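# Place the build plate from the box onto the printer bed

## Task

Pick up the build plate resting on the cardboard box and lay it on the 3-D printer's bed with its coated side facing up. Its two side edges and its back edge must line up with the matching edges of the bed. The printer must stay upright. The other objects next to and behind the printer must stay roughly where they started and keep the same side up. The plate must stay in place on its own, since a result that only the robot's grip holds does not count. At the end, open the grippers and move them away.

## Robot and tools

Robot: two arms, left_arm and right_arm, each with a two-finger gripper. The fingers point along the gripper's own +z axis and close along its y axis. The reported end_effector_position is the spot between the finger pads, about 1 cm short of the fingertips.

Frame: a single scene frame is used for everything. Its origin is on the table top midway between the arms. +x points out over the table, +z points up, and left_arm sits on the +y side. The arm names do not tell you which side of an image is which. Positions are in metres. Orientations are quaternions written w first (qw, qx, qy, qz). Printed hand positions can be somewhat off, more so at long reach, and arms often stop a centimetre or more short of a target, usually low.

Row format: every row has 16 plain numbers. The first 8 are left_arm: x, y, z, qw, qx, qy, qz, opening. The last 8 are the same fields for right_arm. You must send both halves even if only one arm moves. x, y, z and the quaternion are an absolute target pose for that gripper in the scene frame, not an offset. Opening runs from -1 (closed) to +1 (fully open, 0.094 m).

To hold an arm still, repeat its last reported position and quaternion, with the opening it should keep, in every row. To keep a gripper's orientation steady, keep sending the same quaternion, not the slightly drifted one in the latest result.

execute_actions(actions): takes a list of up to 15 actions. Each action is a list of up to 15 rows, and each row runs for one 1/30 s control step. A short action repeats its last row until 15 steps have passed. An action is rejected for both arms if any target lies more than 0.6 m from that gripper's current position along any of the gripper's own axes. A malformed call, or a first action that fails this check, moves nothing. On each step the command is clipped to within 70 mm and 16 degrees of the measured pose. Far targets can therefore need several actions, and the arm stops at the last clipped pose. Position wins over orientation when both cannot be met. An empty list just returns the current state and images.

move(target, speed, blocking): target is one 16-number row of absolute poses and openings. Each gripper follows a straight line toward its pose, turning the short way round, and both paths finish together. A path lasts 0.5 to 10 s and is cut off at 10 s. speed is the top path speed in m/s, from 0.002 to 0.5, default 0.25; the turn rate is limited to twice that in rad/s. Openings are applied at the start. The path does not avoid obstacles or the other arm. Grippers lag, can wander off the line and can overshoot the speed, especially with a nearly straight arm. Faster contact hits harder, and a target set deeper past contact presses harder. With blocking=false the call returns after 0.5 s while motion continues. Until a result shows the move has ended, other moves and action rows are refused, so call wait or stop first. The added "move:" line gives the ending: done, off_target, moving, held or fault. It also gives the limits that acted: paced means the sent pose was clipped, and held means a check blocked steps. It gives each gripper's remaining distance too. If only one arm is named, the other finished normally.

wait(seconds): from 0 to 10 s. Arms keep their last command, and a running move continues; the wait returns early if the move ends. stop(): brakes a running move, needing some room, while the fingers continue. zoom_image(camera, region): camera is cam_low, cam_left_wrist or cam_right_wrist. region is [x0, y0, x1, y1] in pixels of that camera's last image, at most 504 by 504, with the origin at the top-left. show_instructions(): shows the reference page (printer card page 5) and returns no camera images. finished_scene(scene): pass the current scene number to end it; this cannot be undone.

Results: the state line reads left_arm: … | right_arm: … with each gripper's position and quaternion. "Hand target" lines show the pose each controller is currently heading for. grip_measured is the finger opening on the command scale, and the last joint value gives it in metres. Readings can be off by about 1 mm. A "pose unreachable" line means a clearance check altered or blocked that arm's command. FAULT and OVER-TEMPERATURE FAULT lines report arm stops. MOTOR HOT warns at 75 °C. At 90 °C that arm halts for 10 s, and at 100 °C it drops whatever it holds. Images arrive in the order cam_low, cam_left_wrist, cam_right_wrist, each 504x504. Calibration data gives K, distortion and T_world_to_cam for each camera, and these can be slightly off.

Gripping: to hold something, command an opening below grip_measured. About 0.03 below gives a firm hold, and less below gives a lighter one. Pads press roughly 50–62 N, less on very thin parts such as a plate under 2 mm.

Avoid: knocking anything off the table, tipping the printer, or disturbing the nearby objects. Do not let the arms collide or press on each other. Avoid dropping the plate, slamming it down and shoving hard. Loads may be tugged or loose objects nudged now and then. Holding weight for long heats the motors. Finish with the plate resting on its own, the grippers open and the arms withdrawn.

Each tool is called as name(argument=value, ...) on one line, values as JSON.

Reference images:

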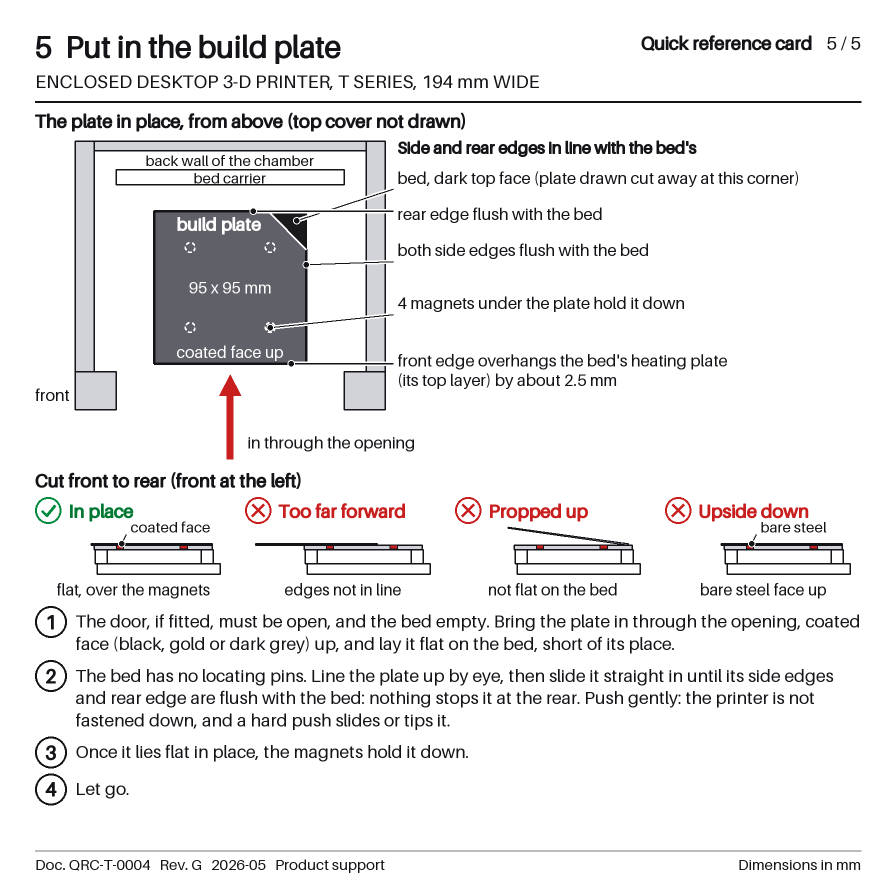

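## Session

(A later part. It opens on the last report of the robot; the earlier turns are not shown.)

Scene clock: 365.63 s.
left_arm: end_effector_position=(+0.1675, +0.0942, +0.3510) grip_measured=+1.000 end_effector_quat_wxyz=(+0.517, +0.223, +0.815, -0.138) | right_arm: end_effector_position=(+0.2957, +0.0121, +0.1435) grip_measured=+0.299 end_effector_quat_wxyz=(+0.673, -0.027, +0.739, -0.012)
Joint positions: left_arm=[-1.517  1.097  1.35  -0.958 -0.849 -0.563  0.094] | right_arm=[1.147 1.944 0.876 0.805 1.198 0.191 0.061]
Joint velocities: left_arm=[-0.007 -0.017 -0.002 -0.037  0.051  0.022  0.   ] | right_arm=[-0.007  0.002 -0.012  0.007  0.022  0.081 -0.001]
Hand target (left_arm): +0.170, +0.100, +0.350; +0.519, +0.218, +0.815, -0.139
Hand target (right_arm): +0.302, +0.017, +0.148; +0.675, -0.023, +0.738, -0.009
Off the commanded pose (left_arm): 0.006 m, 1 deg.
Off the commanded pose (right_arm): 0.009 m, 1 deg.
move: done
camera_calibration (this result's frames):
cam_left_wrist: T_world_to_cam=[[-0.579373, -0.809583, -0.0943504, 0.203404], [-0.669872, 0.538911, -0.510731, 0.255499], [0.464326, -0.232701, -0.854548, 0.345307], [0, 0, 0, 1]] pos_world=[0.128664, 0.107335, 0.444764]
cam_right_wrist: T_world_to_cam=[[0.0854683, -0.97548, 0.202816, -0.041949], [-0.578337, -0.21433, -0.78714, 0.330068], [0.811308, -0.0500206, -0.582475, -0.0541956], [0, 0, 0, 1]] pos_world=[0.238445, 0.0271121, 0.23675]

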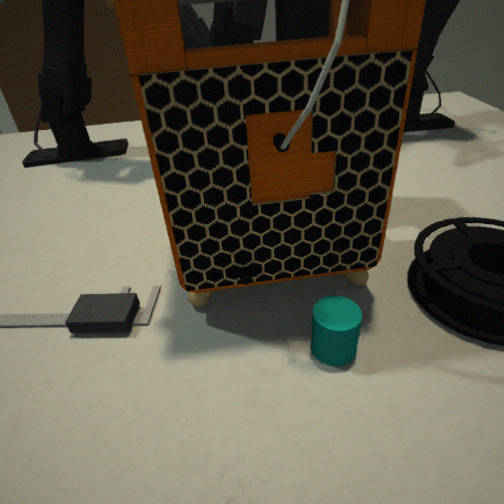

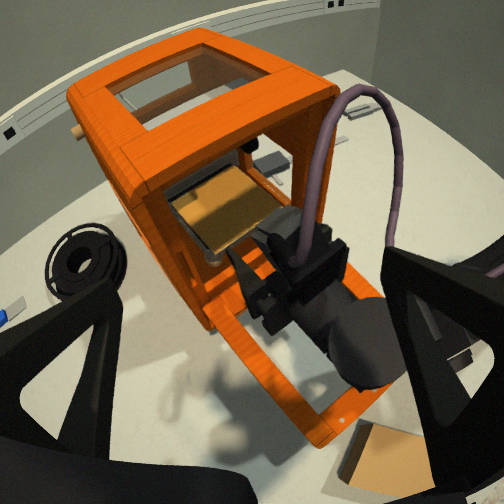

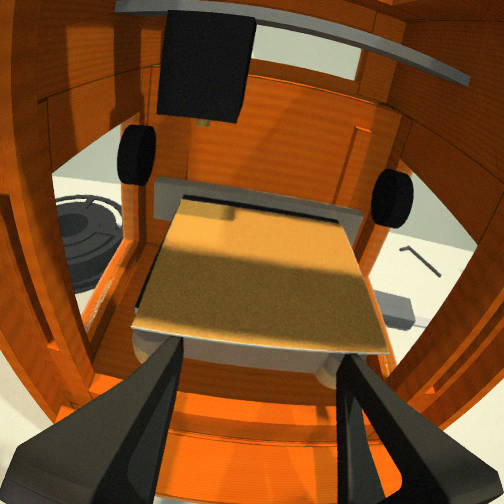

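execute_actions(actions=[[[0.17,0.10,0.35,0.519,0.218,0.814,-0.139,1,0.288,0.015,0.147,0.675,-0.02,0.737,-0.012,0.3]],[[0.17,0.10,0.35,0.519,0.218,0.814,-0.139,1,0.288,0.016,0.151,0.675,-0.02,0.737,-0.012,0.3]],[[0.17,0.10,0.35,0.519,0.218,0.814,-0.139,1,0.290,0.017,0.155,0.675,-0.02,0.737,-0.012,0.3]]])

zoom_image(camera="cam_right_wrist", region=[120,160,420,400])

Scene clock: 379.77 s.
left_arm: end_effector_position=(+0.1675, +0.0942, +0.3510) grip_measured=+1.000 end_effector_quat_wxyz=(+0.517, +0.223, +0.815, -0.138) | right_arm: end_effector_position=(+0.2902, +0.0123, +0.1413) grip_measured=+0.299 end_effector_quat_wxyz=(+0.671, -0.033, +0.740, -0.021)
Joint positions: left_arm=[-1.517  1.097  1.35  -0.958 -0.849 -0.563  0.094] | right_arm=[1.163 1.944 0.876 0.781 1.218 0.195 0.061]
Joint velocities: left_arm=[ 0.002  0.017 -0.002 -0.037  0.007  0.051  0.   ] | right_arm=[-0.002 -0.007 -0.012  0.022  0.007  0.022  0.001]
Hand target (left_arm): +0.170, +0.100, +0.350; +0.519, +0.218, +0.815, -0.139
Hand target (right_arm): +0.290, +0.017, +0.155; +0.676, -0.020, +0.737, -0.012
Off the commanded pose (left_arm): 0.006 m, 1 deg.
Off the commanded pose (right_arm): 0.014 m, 2 deg.
camera_calibration (this result's frames):
cam_left_wrist: T_world_to_cam=[[-0.579373, -0.809583, -0.0943504, 0.203404], [-0.669872, 0.538911, -0.510731, 0.255499], [0.464326, -0.232701, -0.854548, 0.345307], [0, 0, 0, 1]] pos_world=[0.128664, 0.107335, 0.444764]
cam_right_wrist: T_world_to_cam=[[0.08164, -0.971359, 0.223152, -0.0426609], [-0.581427, -0.228269, -0.780919, 0.325465], [0.809492, -0.0659926, -0.583411, -0.050183], [0, 0, 0, 1]] pos_world=[0.23334, 0.0295428, 0.234404]

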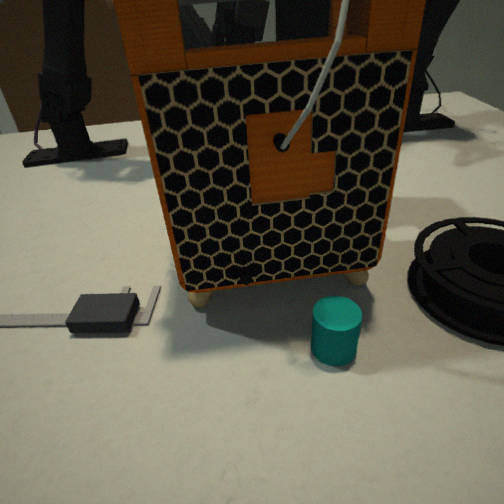

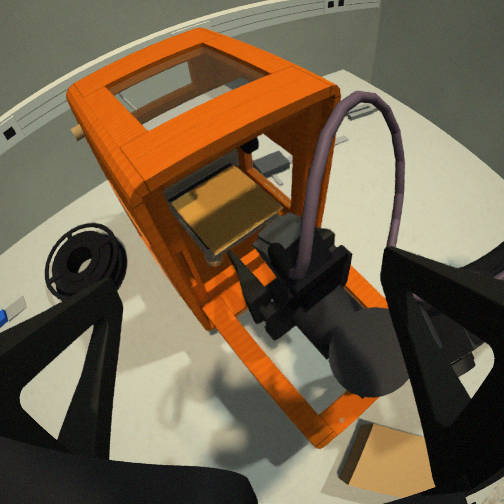

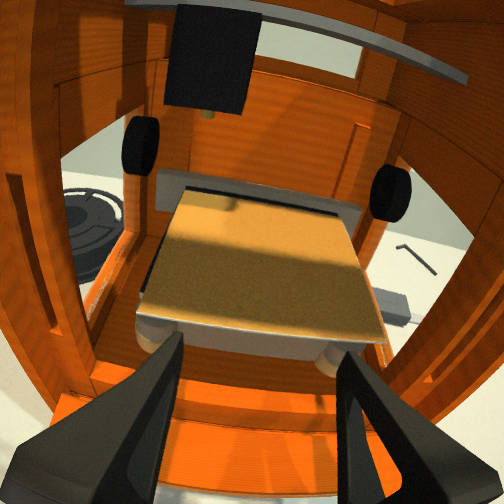

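Region (120, 160, 420, 400) of cam_right_wrist's 504x504 image, scaled by 1.680, with more detail than that image has; it fills the top 403 rows of this view, and the rest is white.

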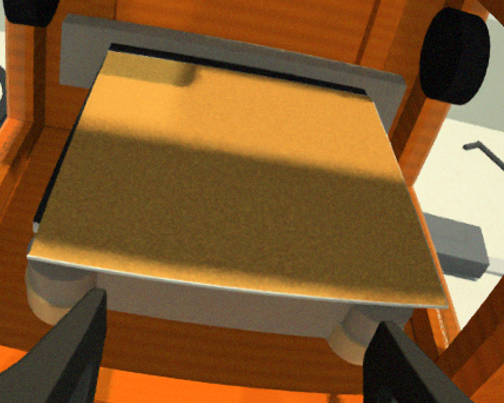

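execute_actions(actions=[[[0.17,0.10,0.35,0.519,0.218,0.814,-0.139,1,0.290,0.02,0.172,0.675,-0.02,0.737,-0.012,0.3]],[[0.17,0.10,0.35,0.519,0.218,0.814,-0.139,1,0.292,0.018,0.158,0.675,-0.02,0.737,-0.012,0.3]],[[0.17,0.10,0.35,0.519,0.218,0.814,-0.139,1,0.294,0.017,0.153,0.675,-0.02,0.737,-0.012,0.3]]])

zoom_image(camera="cam_right_wrist", region=[120,160,420,400])

Scene clock: 390.03 s.
left_arm: end_effector_position=(+0.1675, +0.0942, +0.3510) grip_measured=+1.000 end_effector_quat_wxyz=(+0.517, +0.223, +0.815, -0.138) | right_arm: end_effector_position=(+0.2927, +0.0194, +0.1602) grip_measured=+0.299 end_effector_quat_wxyz=(+0.677, -0.018, +0.735, -0.005)
Joint positions: left_arm=[-1.517  1.097  1.35  -0.958 -0.849 -0.563  0.094] | right_arm=[1.163 1.922 0.916 0.765 1.218 0.194 0.061]
Joint velocities: left_arm=[-0.002  0.002 -0.002 -0.022 -0.022 -0.022  0.   ] | right_arm=[-0.002 -0.007 -0.012 -0.022 -0.081 -0.081 -0.   ]
Hand target (left_arm): +0.170, +0.100, +0.350; +0.519, +0.218, +0.815, -0.139
Hand target (right_arm): +0.294, +0.017, +0.153; +0.675, -0.020, +0.737, -0.012
Off the commanded pose (left_arm): 0.006 m, 1 deg.
Off the commanded pose (right_arm): 0.008 m, 1 deg.
camera_calibration (this result's frames):
cam_left_wrist: T_world_to_cam=[[-0.579373, -0.809583, -0.0943504, 0.203404], [-0.669872, 0.538911, -0.510731, 0.255499], [0.464326, -0.232701, -0.854548, 0.345307], [0, 0, 0, 1]] pos_world=[0.128664, 0.107335, 0.444764]
cam_right_wrist: T_world_to_cam=[[0.0786442, -0.980202, 0.181711, -0.0324876], [-0.569601, -0.193774, -0.798753, 0.341902], [0.81815, -0.0406852, -0.573563, -0.0452856], [0, 0, 0, 1]] pos_world=[0.234353, 0.0325648, 0.253024]

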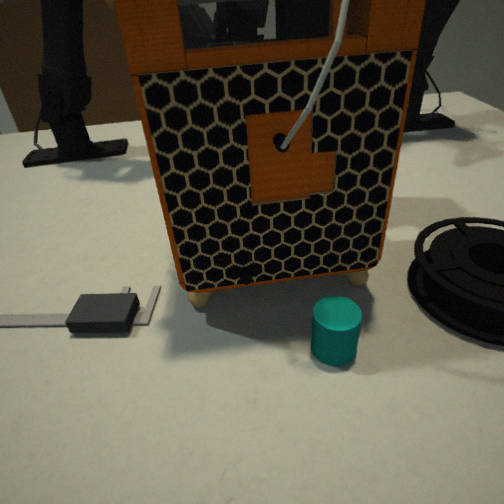

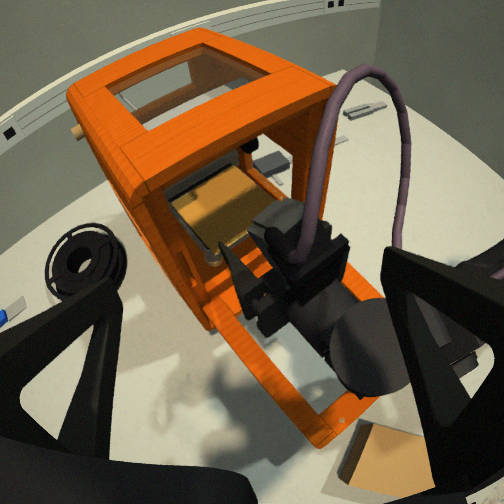

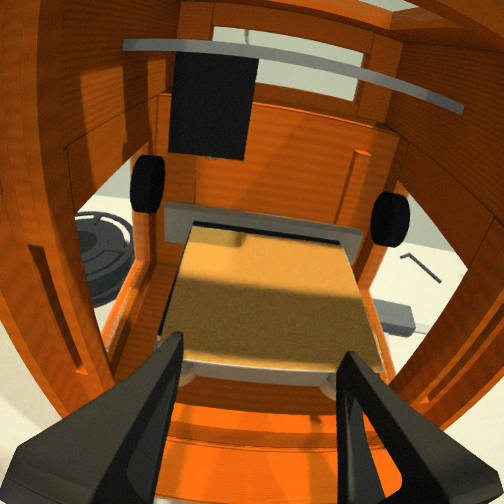

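Region (120, 160, 420, 400) of cam_right_wrist's 504x504 image, scaled by 1.680, with more detail than that image has; it fills the top 403 rows of this view, and the rest is white.

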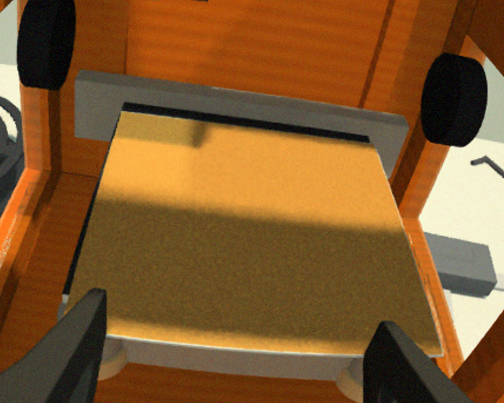

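execute_actions(actions=[[[0.17,0.10,0.35,0.519,0.218,0.814,-0.139,1,0.292,0.017,0.148,0.675,-0.02,0.737,-0.012,0.3]],[[0.17,0.10,0.35,0.519,0.218,0.814,-0.139,1,0.292,0.017,0.145,0.675,-0.02,0.737,-0.012,0.3]]])

zoom_image(camera="cam_right_wrist", region=[120,160,420,400])

Scene clock: 407.83 s.
left_arm: end_effector_position=(+0.1675, +0.0942, +0.3510) grip_measured=+1.000 end_effector_quat_wxyz=(+0.517, +0.223, +0.815, -0.138) | right_arm: end_effector_position=(+0.2932, +0.0209, +0.1584) grip_measured=+0.299 end_effector_quat_wxyz=(+0.680, -0.010, +0.733, +0.002)
Joint positions: left_arm=[-1.517  1.097  1.35  -0.958 -0.849 -0.563  0.094] | right_arm=[1.163 1.939 0.916 0.803 1.219 0.196 0.061]
Joint velocities: left_arm=[-0.002  0.002 -0.012 -0.022  0.022 -0.022  0.   ] | right_arm=[-0.012 -0.007  0.002  0.037 -0.037  0.037 -0.001]
Hand target (left_arm): +0.170, +0.100, +0.350; +0.519, +0.218, +0.815, -0.139
Hand target (right_arm): +0.292, +0.017, +0.145; +0.675, -0.020, +0.737, -0.012
Off the commanded pose (left_arm): 0.006 m, 1 deg.
Off the commanded pose (right_arm): 0.014 m, 2 deg.
camera_calibration (this result's frames):
cam_left_wrist: T_world_to_cam=[[-0.579373, -0.809583, -0.0943504, 0.203404], [-0.669872, 0.538911, -0.510731, 0.255499], [0.464326, -0.232701, -0.854548, 0.345307], [0, 0, 0, 1]] pos_world=[0.128664, 0.107335, 0.444764]
cam_right_wrist: T_world_to_cam=[[0.0766434, -0.983864, 0.161668, -0.0268381], [-0.564225, -0.176483, -0.806538, 0.340426], [0.822056, -0.0294015, -0.568648, -0.0488674], [0, 0, 0, 1]] pos_world=[0.234306, 0.0322377, 0.251117]

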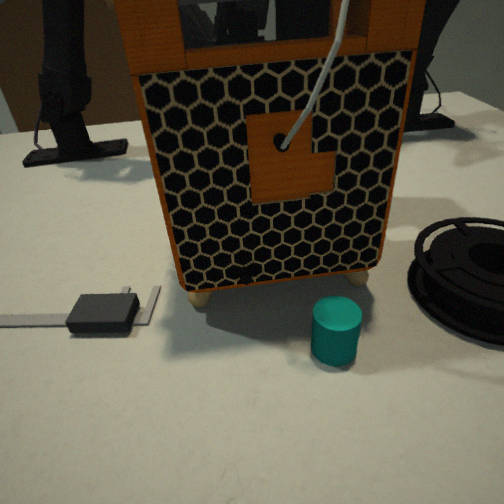

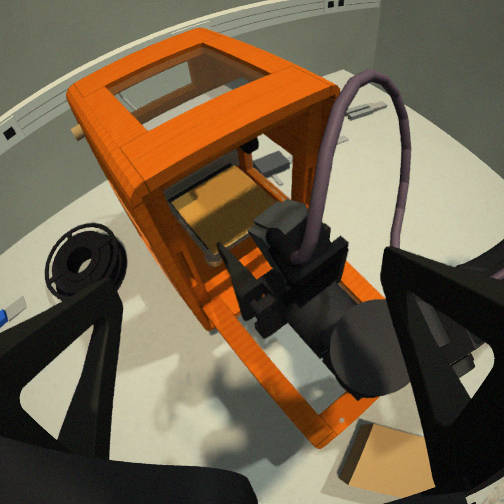

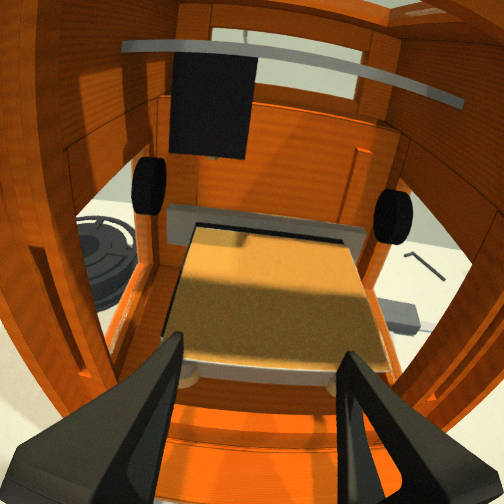

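Region (120, 160, 420, 400) of cam_right_wrist's 504x504 image, scaled by 1.680, with more detail than that image has; it fills the top 403 rows of this view, and the rest is white.

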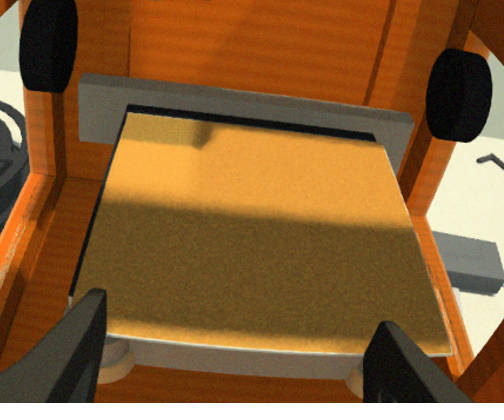

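execute_actions(actions=[[[0.17,0.10,0.35,0.519,0.218,0.814,-0.139,1,0.293,0.023,0.146,0.675,-0.02,0.737,-0.012,0.1]],[[0.17,0.10,0.35,0.519,0.218,0.814,-0.139,1,0.295,0.026,0.146,0.675,-0.02,0.737,-0.012,0.1]]])

zoom_image(camera="cam_right_wrist", region=[120,160,420,400])

Scene clock: 417.33 s.
left_arm: end_effector_position=(+0.1675, +0.0942, +0.3510) grip_measured=+1.000 end_effector_quat_wxyz=(+0.517, +0.223, +0.815, -0.138) | right_arm: end_effector_position=(+0.2936, +0.0219, +0.1538) grip_measured=+0.101 end_effector_quat_wxyz=(+0.680, -0.009, +0.733, +0.003)
Joint positions: left_arm=[-1.517  1.097  1.35  -0.958 -0.849 -0.563  0.094] | right_arm=[1.163 1.956 0.916 0.822 1.22  0.197 0.052]
Joint velocities: left_arm=[-0.002 -0.002 -0.017 -0.007  0.007 -0.037  0.   ] | right_arm=[ 0.017  0.002 -0.002  0.051 -0.007 -0.037 -0.   ]
Hand target (left_arm): +0.170, +0.100, +0.350; +0.519, +0.218, +0.815, -0.139
Hand target (right_arm): +0.295, +0.025, +0.146; +0.676, -0.020, +0.737, -0.012
Off the commanded pose (left_arm): 0.006 m, 1 deg.
Off the commanded pose (right_arm): 0.009 m, 2 deg.
camera_calibration (this result's frames):
cam_left_wrist: T_world_to_cam=[[-0.579373, -0.809583, -0.0943504, 0.203404], [-0.669872, 0.538911, -0.510731, 0.255499], [0.464326, -0.232701, -0.854548, 0.345307], [0, 0, 0, 1]] pos_world=[0.128664, 0.107335, 0.444764]
cam_right_wrist: T_world_to_cam=[[0.0756985, -0.984397, 0.158849, -0.0244119], [-0.563874, -0.173648, -0.807399, 0.337088], [0.822384, -0.0284517, -0.56822, -0.0519535], [0, 0, 0, 1]] pos_world=[0.234649, 0.0330255, 0.246521]

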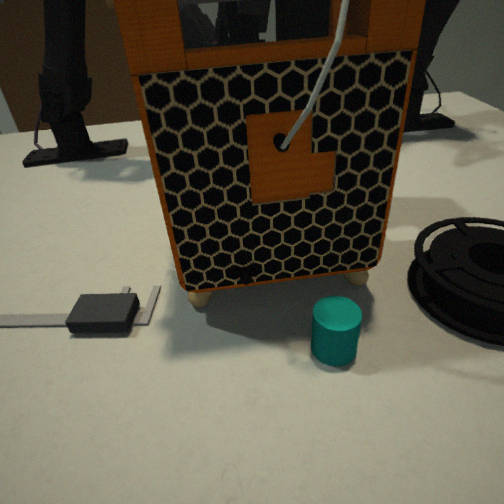

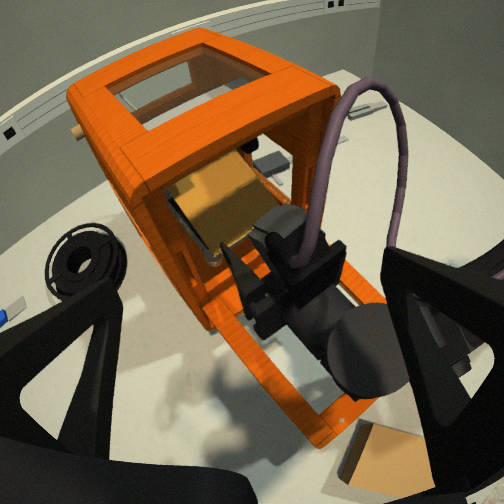

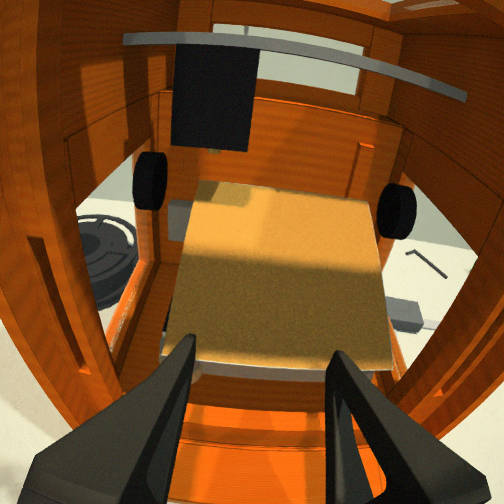

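Region (120, 160, 420, 400) of cam_right_wrist's 504x504 image, scaled by 1.680, with more detail than that image has; it fills the top 403 rows of this view, and the rest is white.

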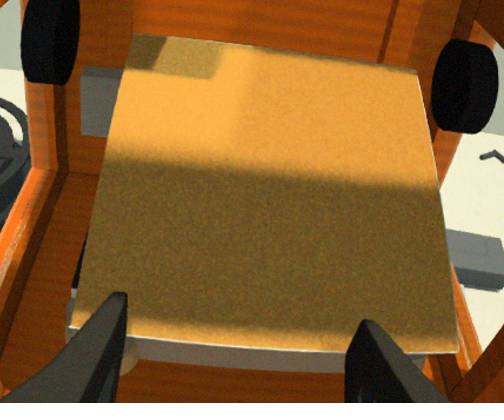

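move(target=[0.17,0.10,0.35,0.519,0.218,0.814,-0.139,1,0.293,0.021,0.168,0.677,-0.015,0.735,-0.005,0.1], speed=0.015)

move(target=[0.17,0.10,0.35,0.519,0.218,0.814,-0.139,1,0.278,0.021,0.160,0.677,-0.018,0.735,-0.010,0.1], speed=0.03)

zoom_image(camera="cam_right_wrist", region=[120,160,420,400])

Scene clock: 427.27 s.
left_arm: end_effector_position=(+0.1675, +0.0942, +0.3510) grip_measured=+1.000 end_effector_quat_wxyz=(+0.517, +0.223, +0.815, -0.138) | right_arm: end_effector_position=(+0.2927, +0.0189, +0.1560) grip_measured=+0.101 end_effector_quat_wxyz=(+0.675, -0.021, +0.737, -0.011)
Joint positions: left_arm=[-1.517  1.097  1.35  -0.958 -0.849 -0.563  0.094] | right_arm=[1.163 1.93  0.916 0.757 1.221 0.197 0.052]
Joint velocities: left_arm=[-0.002 -0.012 -0.002 -0.007 -0.081  0.022  0.   ] | right_arm=[-0.002  0.002 -0.012  0.022 -0.066  0.022 -0.001]
Hand target (left_arm): +0.170, +0.100, +0.350; +0.519, +0.218, +0.815, -0.139
Hand target (right_arm): +0.293, +0.021, +0.168; +0.678, -0.015, +0.735, -0.005
Off the commanded pose (left_arm): 0.006 m, 1 deg.
Off the commanded pose (right_arm): 0.012 m, 1 deg.
move: off_target (right_arm)
camera_calibration (this result's frames):
cam_left_wrist: T_world_to_cam=[[-0.579373, -0.809583, -0.0943504, 0.203404], [-0.669872, 0.538911, -0.510731, 0.255499], [0.464326, -0.232701, -0.854548, 0.345307], [0, 0, 0, 1]] pos_world=[0.128664, 0.107335, 0.444764]
cam_right_wrist: T_world_to_cam=[[0.0764145, -0.977914, 0.194539, -0.0336098], [-0.573988, -0.202681, -0.793384, 0.339078], [0.81529, -0.0510369, -0.576799, -0.0462013], [0, 0, 0, 1]] pos_world=[0.234863, 0.0334993, 0.248909]

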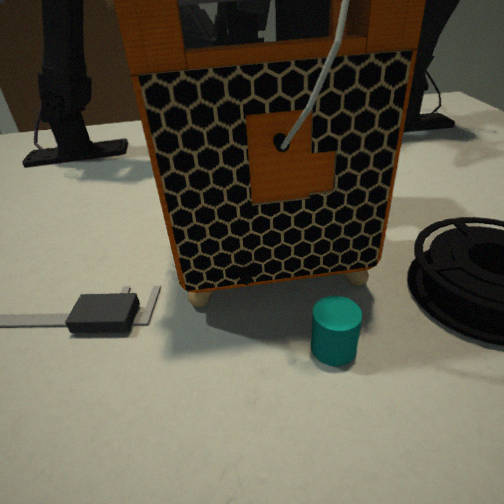

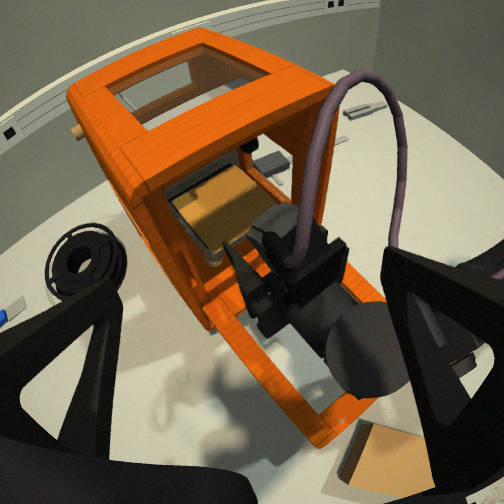

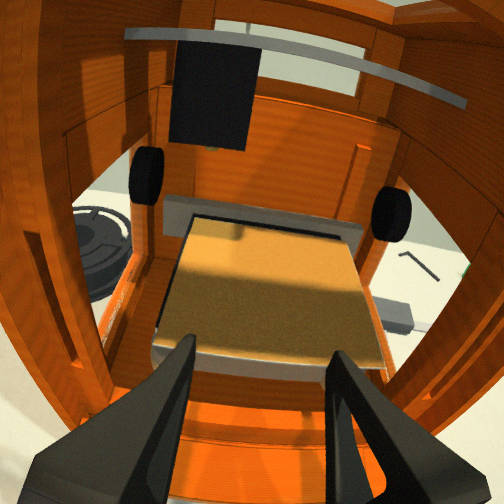

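Scene clock: 428.03 s.
left_arm: end_effector_position=(+0.1675, +0.0942, +0.3510) grip_measured=+1.000 end_effector_quat_wxyz=(+0.517, +0.223, +0.815, -0.138) | right_arm: end_effector_position=(+0.2820, +0.0233, +0.1567) grip_measured=+0.101 end_effector_quat_wxyz=(+0.677, -0.022, +0.735, -0.008)
Joint positions: left_arm=[-1.517  1.097  1.35  -0.958 -0.849 -0.563  0.094] | right_arm=[1.194 1.93  0.916 0.754 1.247 0.206 0.052]
Joint velocities: left_arm=[ 0.002  0.012 -0.007  0.007  0.022  0.022  0.   ] | right_arm=[-0.002  0.007 -0.012 -0.037  0.051  0.066 -0.   ]
Hand target (left_arm): +0.170, +0.100, +0.350; +0.519, +0.218, +0.815, -0.139
Hand target (right_arm): +0.278, +0.021, +0.160; +0.678, -0.018, +0.735, -0.010
Off the commanded pose (left_arm): 0.006 m, 1 deg.
Off the commanded pose (right_arm): 0.006 m, 0 deg.
move: done
camera_calibration (this result's frames):
cam_left_wrist: T_world_to_cam=[[-0.579373, -0.809583, -0.0943504, 0.203404], [-0.669872, 0.538911, -0.510731, 0.255499], [0.464326, -0.232701, -0.854548, 0.345307], [0, 0, 0, 1]] pos_world=[0.128664, 0.107335, 0.444764]
cam_right_wrist: T_world_to_cam=[[0.0807438, -0.978218, 0.191235, -0.0293191], [-0.568697, -0.20278, -0.797159, 0.333507], [0.818574, -0.0443891, -0.572683, -0.0385396], [0, 0, 0, 1]] pos_world=[0.223579, 0.0372374, 0.249394]

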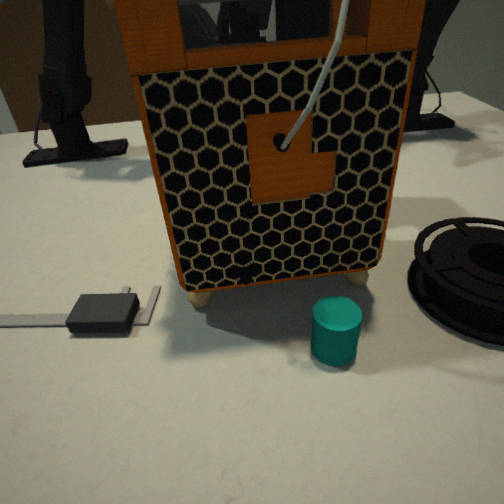

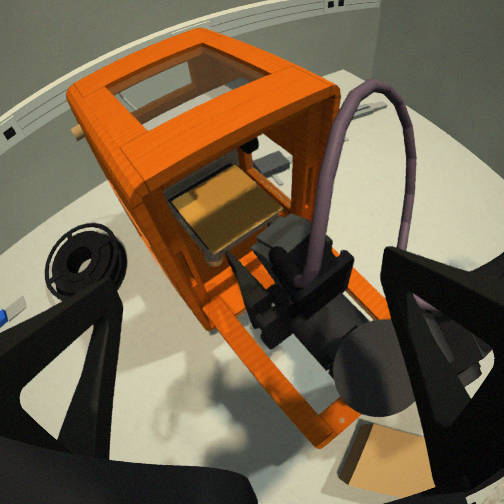

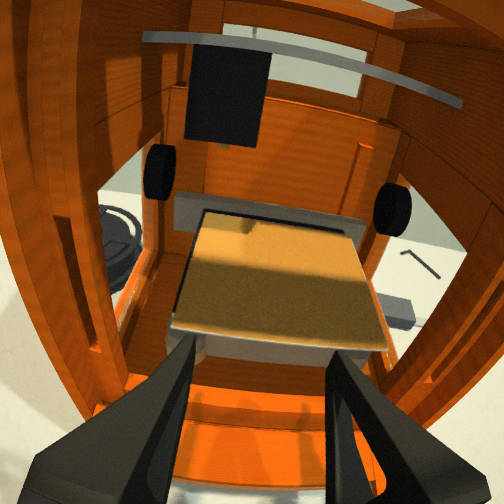

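Region (120, 160, 420, 400) of cam_right_wrist's 504x504 image, scaled by 1.680, with more detail than that image has; it fills the top 403 rows of this view, and the rest is white.

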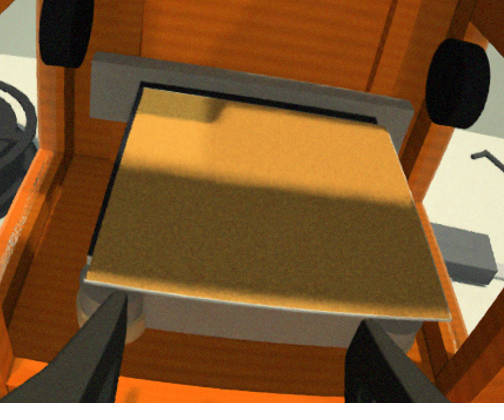

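move(target=[0.17,0.10,0.35,0.519,0.218,0.814,-0.139,1,0.292,0.024,0.149,0.677,-0.02,0.735,-0.008,0.1], speed=0.02)

Scene clock: 434.73 s.
left_arm: end_effector_position=(+0.1675, +0.0942, +0.3510) grip_measured=+1.000 end_effector_quat_wxyz=(+0.517, +0.223, +0.815, -0.138) | right_arm: end_effector_position=(+0.2877, +0.0233, +0.1510) grip_measured=+0.101 end_effector_quat_wxyz=(+0.678, -0.017, +0.735, -0.005)
Joint positions: left_arm=[-1.517  1.097  1.35  -0.958 -0.849 -0.563  0.094] | right_arm=[1.179 1.955 0.916 0.791 1.234 0.204 0.052]
Joint velocities: left_arm=[-0.002  0.002  0.002 -0.081  0.022  0.007  0.   ] | right_arm=[ 0.017  0.002  0.022  0.11  -0.007 -0.007 -0.   ]
Hand target (left_arm): +0.170, +0.100, +0.350; +0.519, +0.218, +0.815, -0.139
Hand target (right_arm): +0.292, +0.024, +0.149; +0.677, -0.020, +0.736, -0.008
Off the commanded pose (left_arm): 0.006 m, 1 deg.
Off the commanded pose (right_arm): 0.005 m, 0 deg.
move: done
camera_calibration (this result's frames):
cam_left_wrist: T_world_to_cam=[[-0.579373, -0.809583, -0.0943504, 0.203404], [-0.669872, 0.538911, -0.510731, 0.255499], [0.464326, -0.232701, -0.854548, 0.345307], [0, 0, 0, 1]] pos_world=[0.128664, 0.107335, 0.444764]
cam_right_wrist: T_world_to_cam=[[0.0788724, -0.980427, 0.180395, -0.0264317], [-0.568584, -0.192882, -0.799693, 0.332344], [0.818835, -0.0394962, -0.572668, -0.0466738], [0, 0, 0, 1]] pos_world=[0.229269, 0.0363455, 0.243813]

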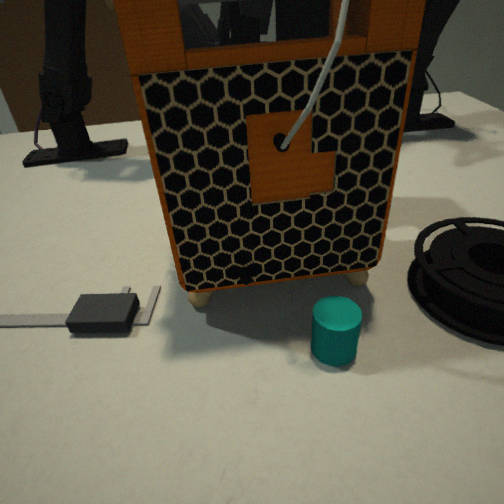

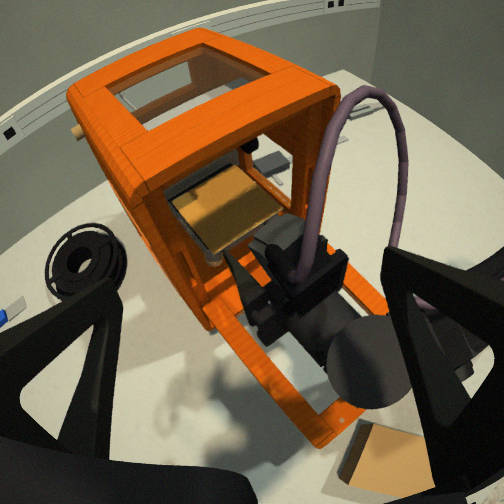

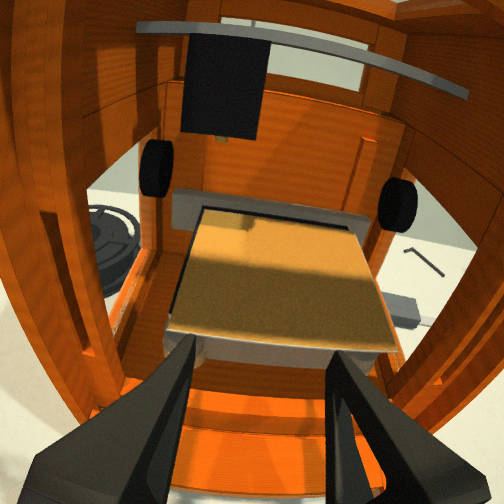

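move(target=[0.17,0.10,0.35,0.519,0.218,0.814,-0.139,1,0.300,0.023,0.149,0.677,-0.02,0.735,-0.008,0.1], speed=0.01)

zoom_image(camera="cam_right_wrist", region=[120,160,420,400])

Scene clock: 441.13 s.
left_arm: end_effector_position=(+0.1675, +0.0942, +0.3510) grip_measured=+1.000 end_effector_quat_wxyz=(+0.517, +0.223, +0.815, -0.138) | right_arm: end_effector_position=(+0.2945, +0.0220, +0.1522) grip_measured=+0.101 end_effector_quat_wxyz=(+0.678, -0.018, +0.735, -0.003)
Joint positions: left_arm=[-1.517  1.097  1.35  -0.958 -0.849 -0.563  0.094] | right_arm=[1.16  1.955 0.916 0.807 1.212 0.19  0.052]
Joint velocities: left_arm=[ 0.002 -0.002  0.007  0.007 -0.051 -0.066  0.   ] | right_arm=[-0.027 -0.002  0.002 -0.007 -0.095  0.051  0.001]
Hand target (left_arm): +0.170, +0.100, +0.350; +0.519, +0.218, +0.815, -0.139
Hand target (right_arm): +0.300, +0.023, +0.149; +0.677, -0.020, +0.736, -0.008
Off the commanded pose (left_arm): 0.006 m, 1 deg.
Off the commanded pose (right_arm): 0.006 m, 1 deg.
move: done
camera_calibration (this result's frames):
cam_left_wrist: T_world_to_cam=[[-0.579373, -0.809583, -0.0943504, 0.203404], [-0.669872, 0.538911, -0.510731, 0.255499], [0.464326, -0.232701, -0.854548, 0.345307], [0, 0, 0, 1]] pos_world=[0.128664, 0.107335, 0.444764]
cam_right_wrist: T_world_to_cam=[[0.0819342, -0.980672, 0.17768, -0.0289785], [-0.567719, -0.192452, -0.800411, 0.336719], [0.819135, -0.035291, -0.572514, -0.0518285], [0, 0, 0, 1]] pos_world=[0.235991, 0.0345549, 0.24499]

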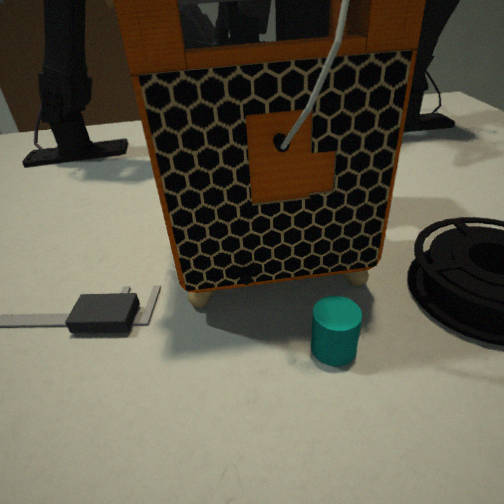

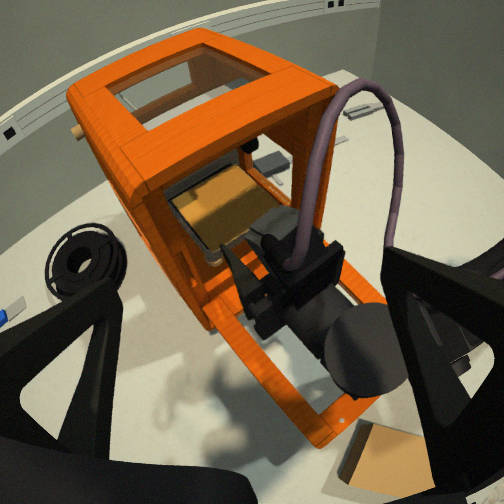

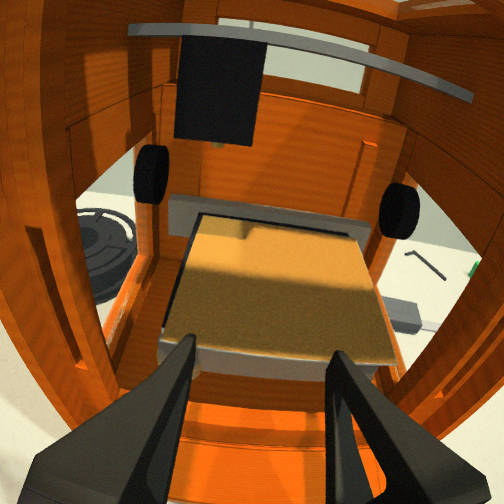

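Region (120, 160, 420, 400) of cam_right_wrist's 504x504 image, scaled by 1.680, with more detail than that image has; it fills the top 403 rows of this view, and the rest is white.

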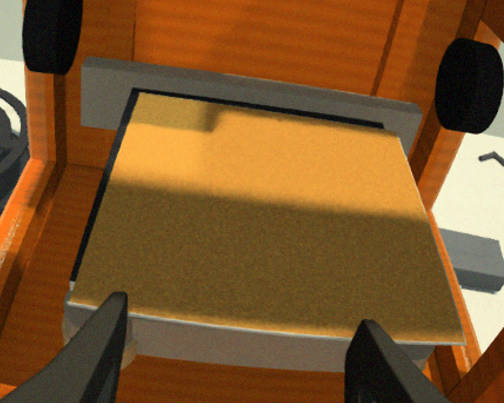

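move(target=[0.17,0.10,0.35,0.519,0.218,0.814,-0.139,1,0.3035,0.025,0.147,0.677,-0.02,0.735,-0.008,0.1], speed=0.008)

zoom_image(camera="cam_right_wrist", region=[120,160,420,400])

Scene clock: 449.80 s.
left_arm: end_effector_position=(+0.1675, +0.0942, +0.3510) grip_measured=+1.000 end_effector_quat_wxyz=(+0.517, +0.223, +0.815, -0.138) | right_arm: end_effector_position=(+0.2973, +0.0218, +0.1455) grip_measured=+0.101 end_effector_quat_wxyz=(+0.677, -0.021, +0.736, -0.008)
Joint positions: left_arm=[-1.517  1.097  1.35  -0.958 -0.849 -0.563  0.094] | right_arm=[1.152 1.974 0.916 0.819 1.206 0.184 0.052]
Joint velocities: left_arm=[-0.002  0.002  0.002 -0.037  0.022 -0.051  0.   ] | right_arm=[ 0.002 -0.002 -0.007  0.007 -0.022  0.037 -0.   ]
Hand target (left_arm): +0.170, +0.100, +0.350; +0.519, +0.218, +0.815, -0.139
Hand target (right_arm): +0.303, +0.025, +0.147; +0.677, -0.020, +0.736, -0.008
Off the commanded pose (left_arm): 0.006 m, 1 deg.
Off the commanded pose (right_arm): 0.007 m, 0 deg.
move: done
camera_calibration (this result's frames):
cam_left_wrist: T_world_to_cam=[[-0.579373, -0.809583, -0.0943504, 0.203404], [-0.669872, 0.538911, -0.510731, 0.255499], [0.464326, -0.232701, -0.854548, 0.345307], [0, 0, 0, 1]] pos_world=[0.128664, 0.107335, 0.444764]
cam_right_wrist: T_world_to_cam=[[0.0814256, -0.978474, 0.189629, -0.0298762], [-0.570762, -0.201752, -0.795944, 0.333423], [0.817069, -0.0434226, -0.574903, -0.0567906], [0, 0, 0, 1]] pos_world=[0.239139, 0.0355695, 0.238402]

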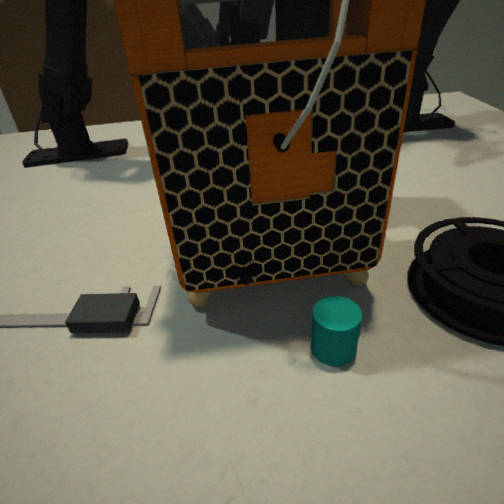

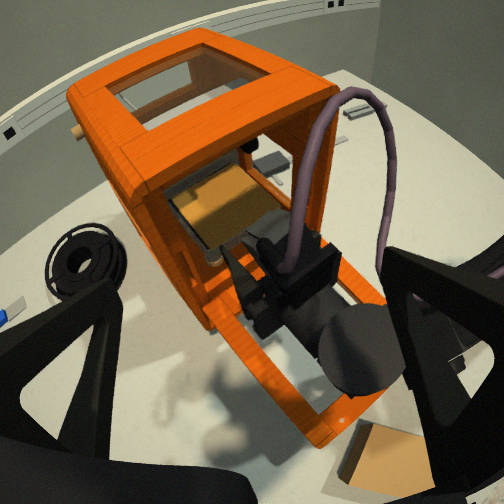

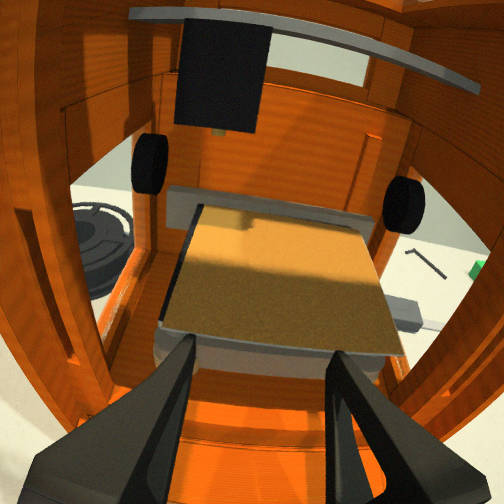

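Region (120, 160, 420, 400) of cam_right_wrist's 504x504 image, scaled by 1.680, with more detail than that image has; it fills the top 403 rows of this view, and the rest is white.

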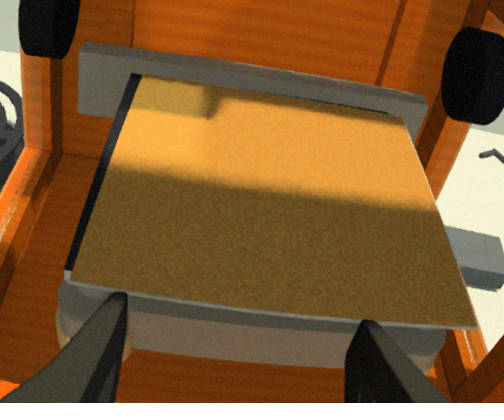

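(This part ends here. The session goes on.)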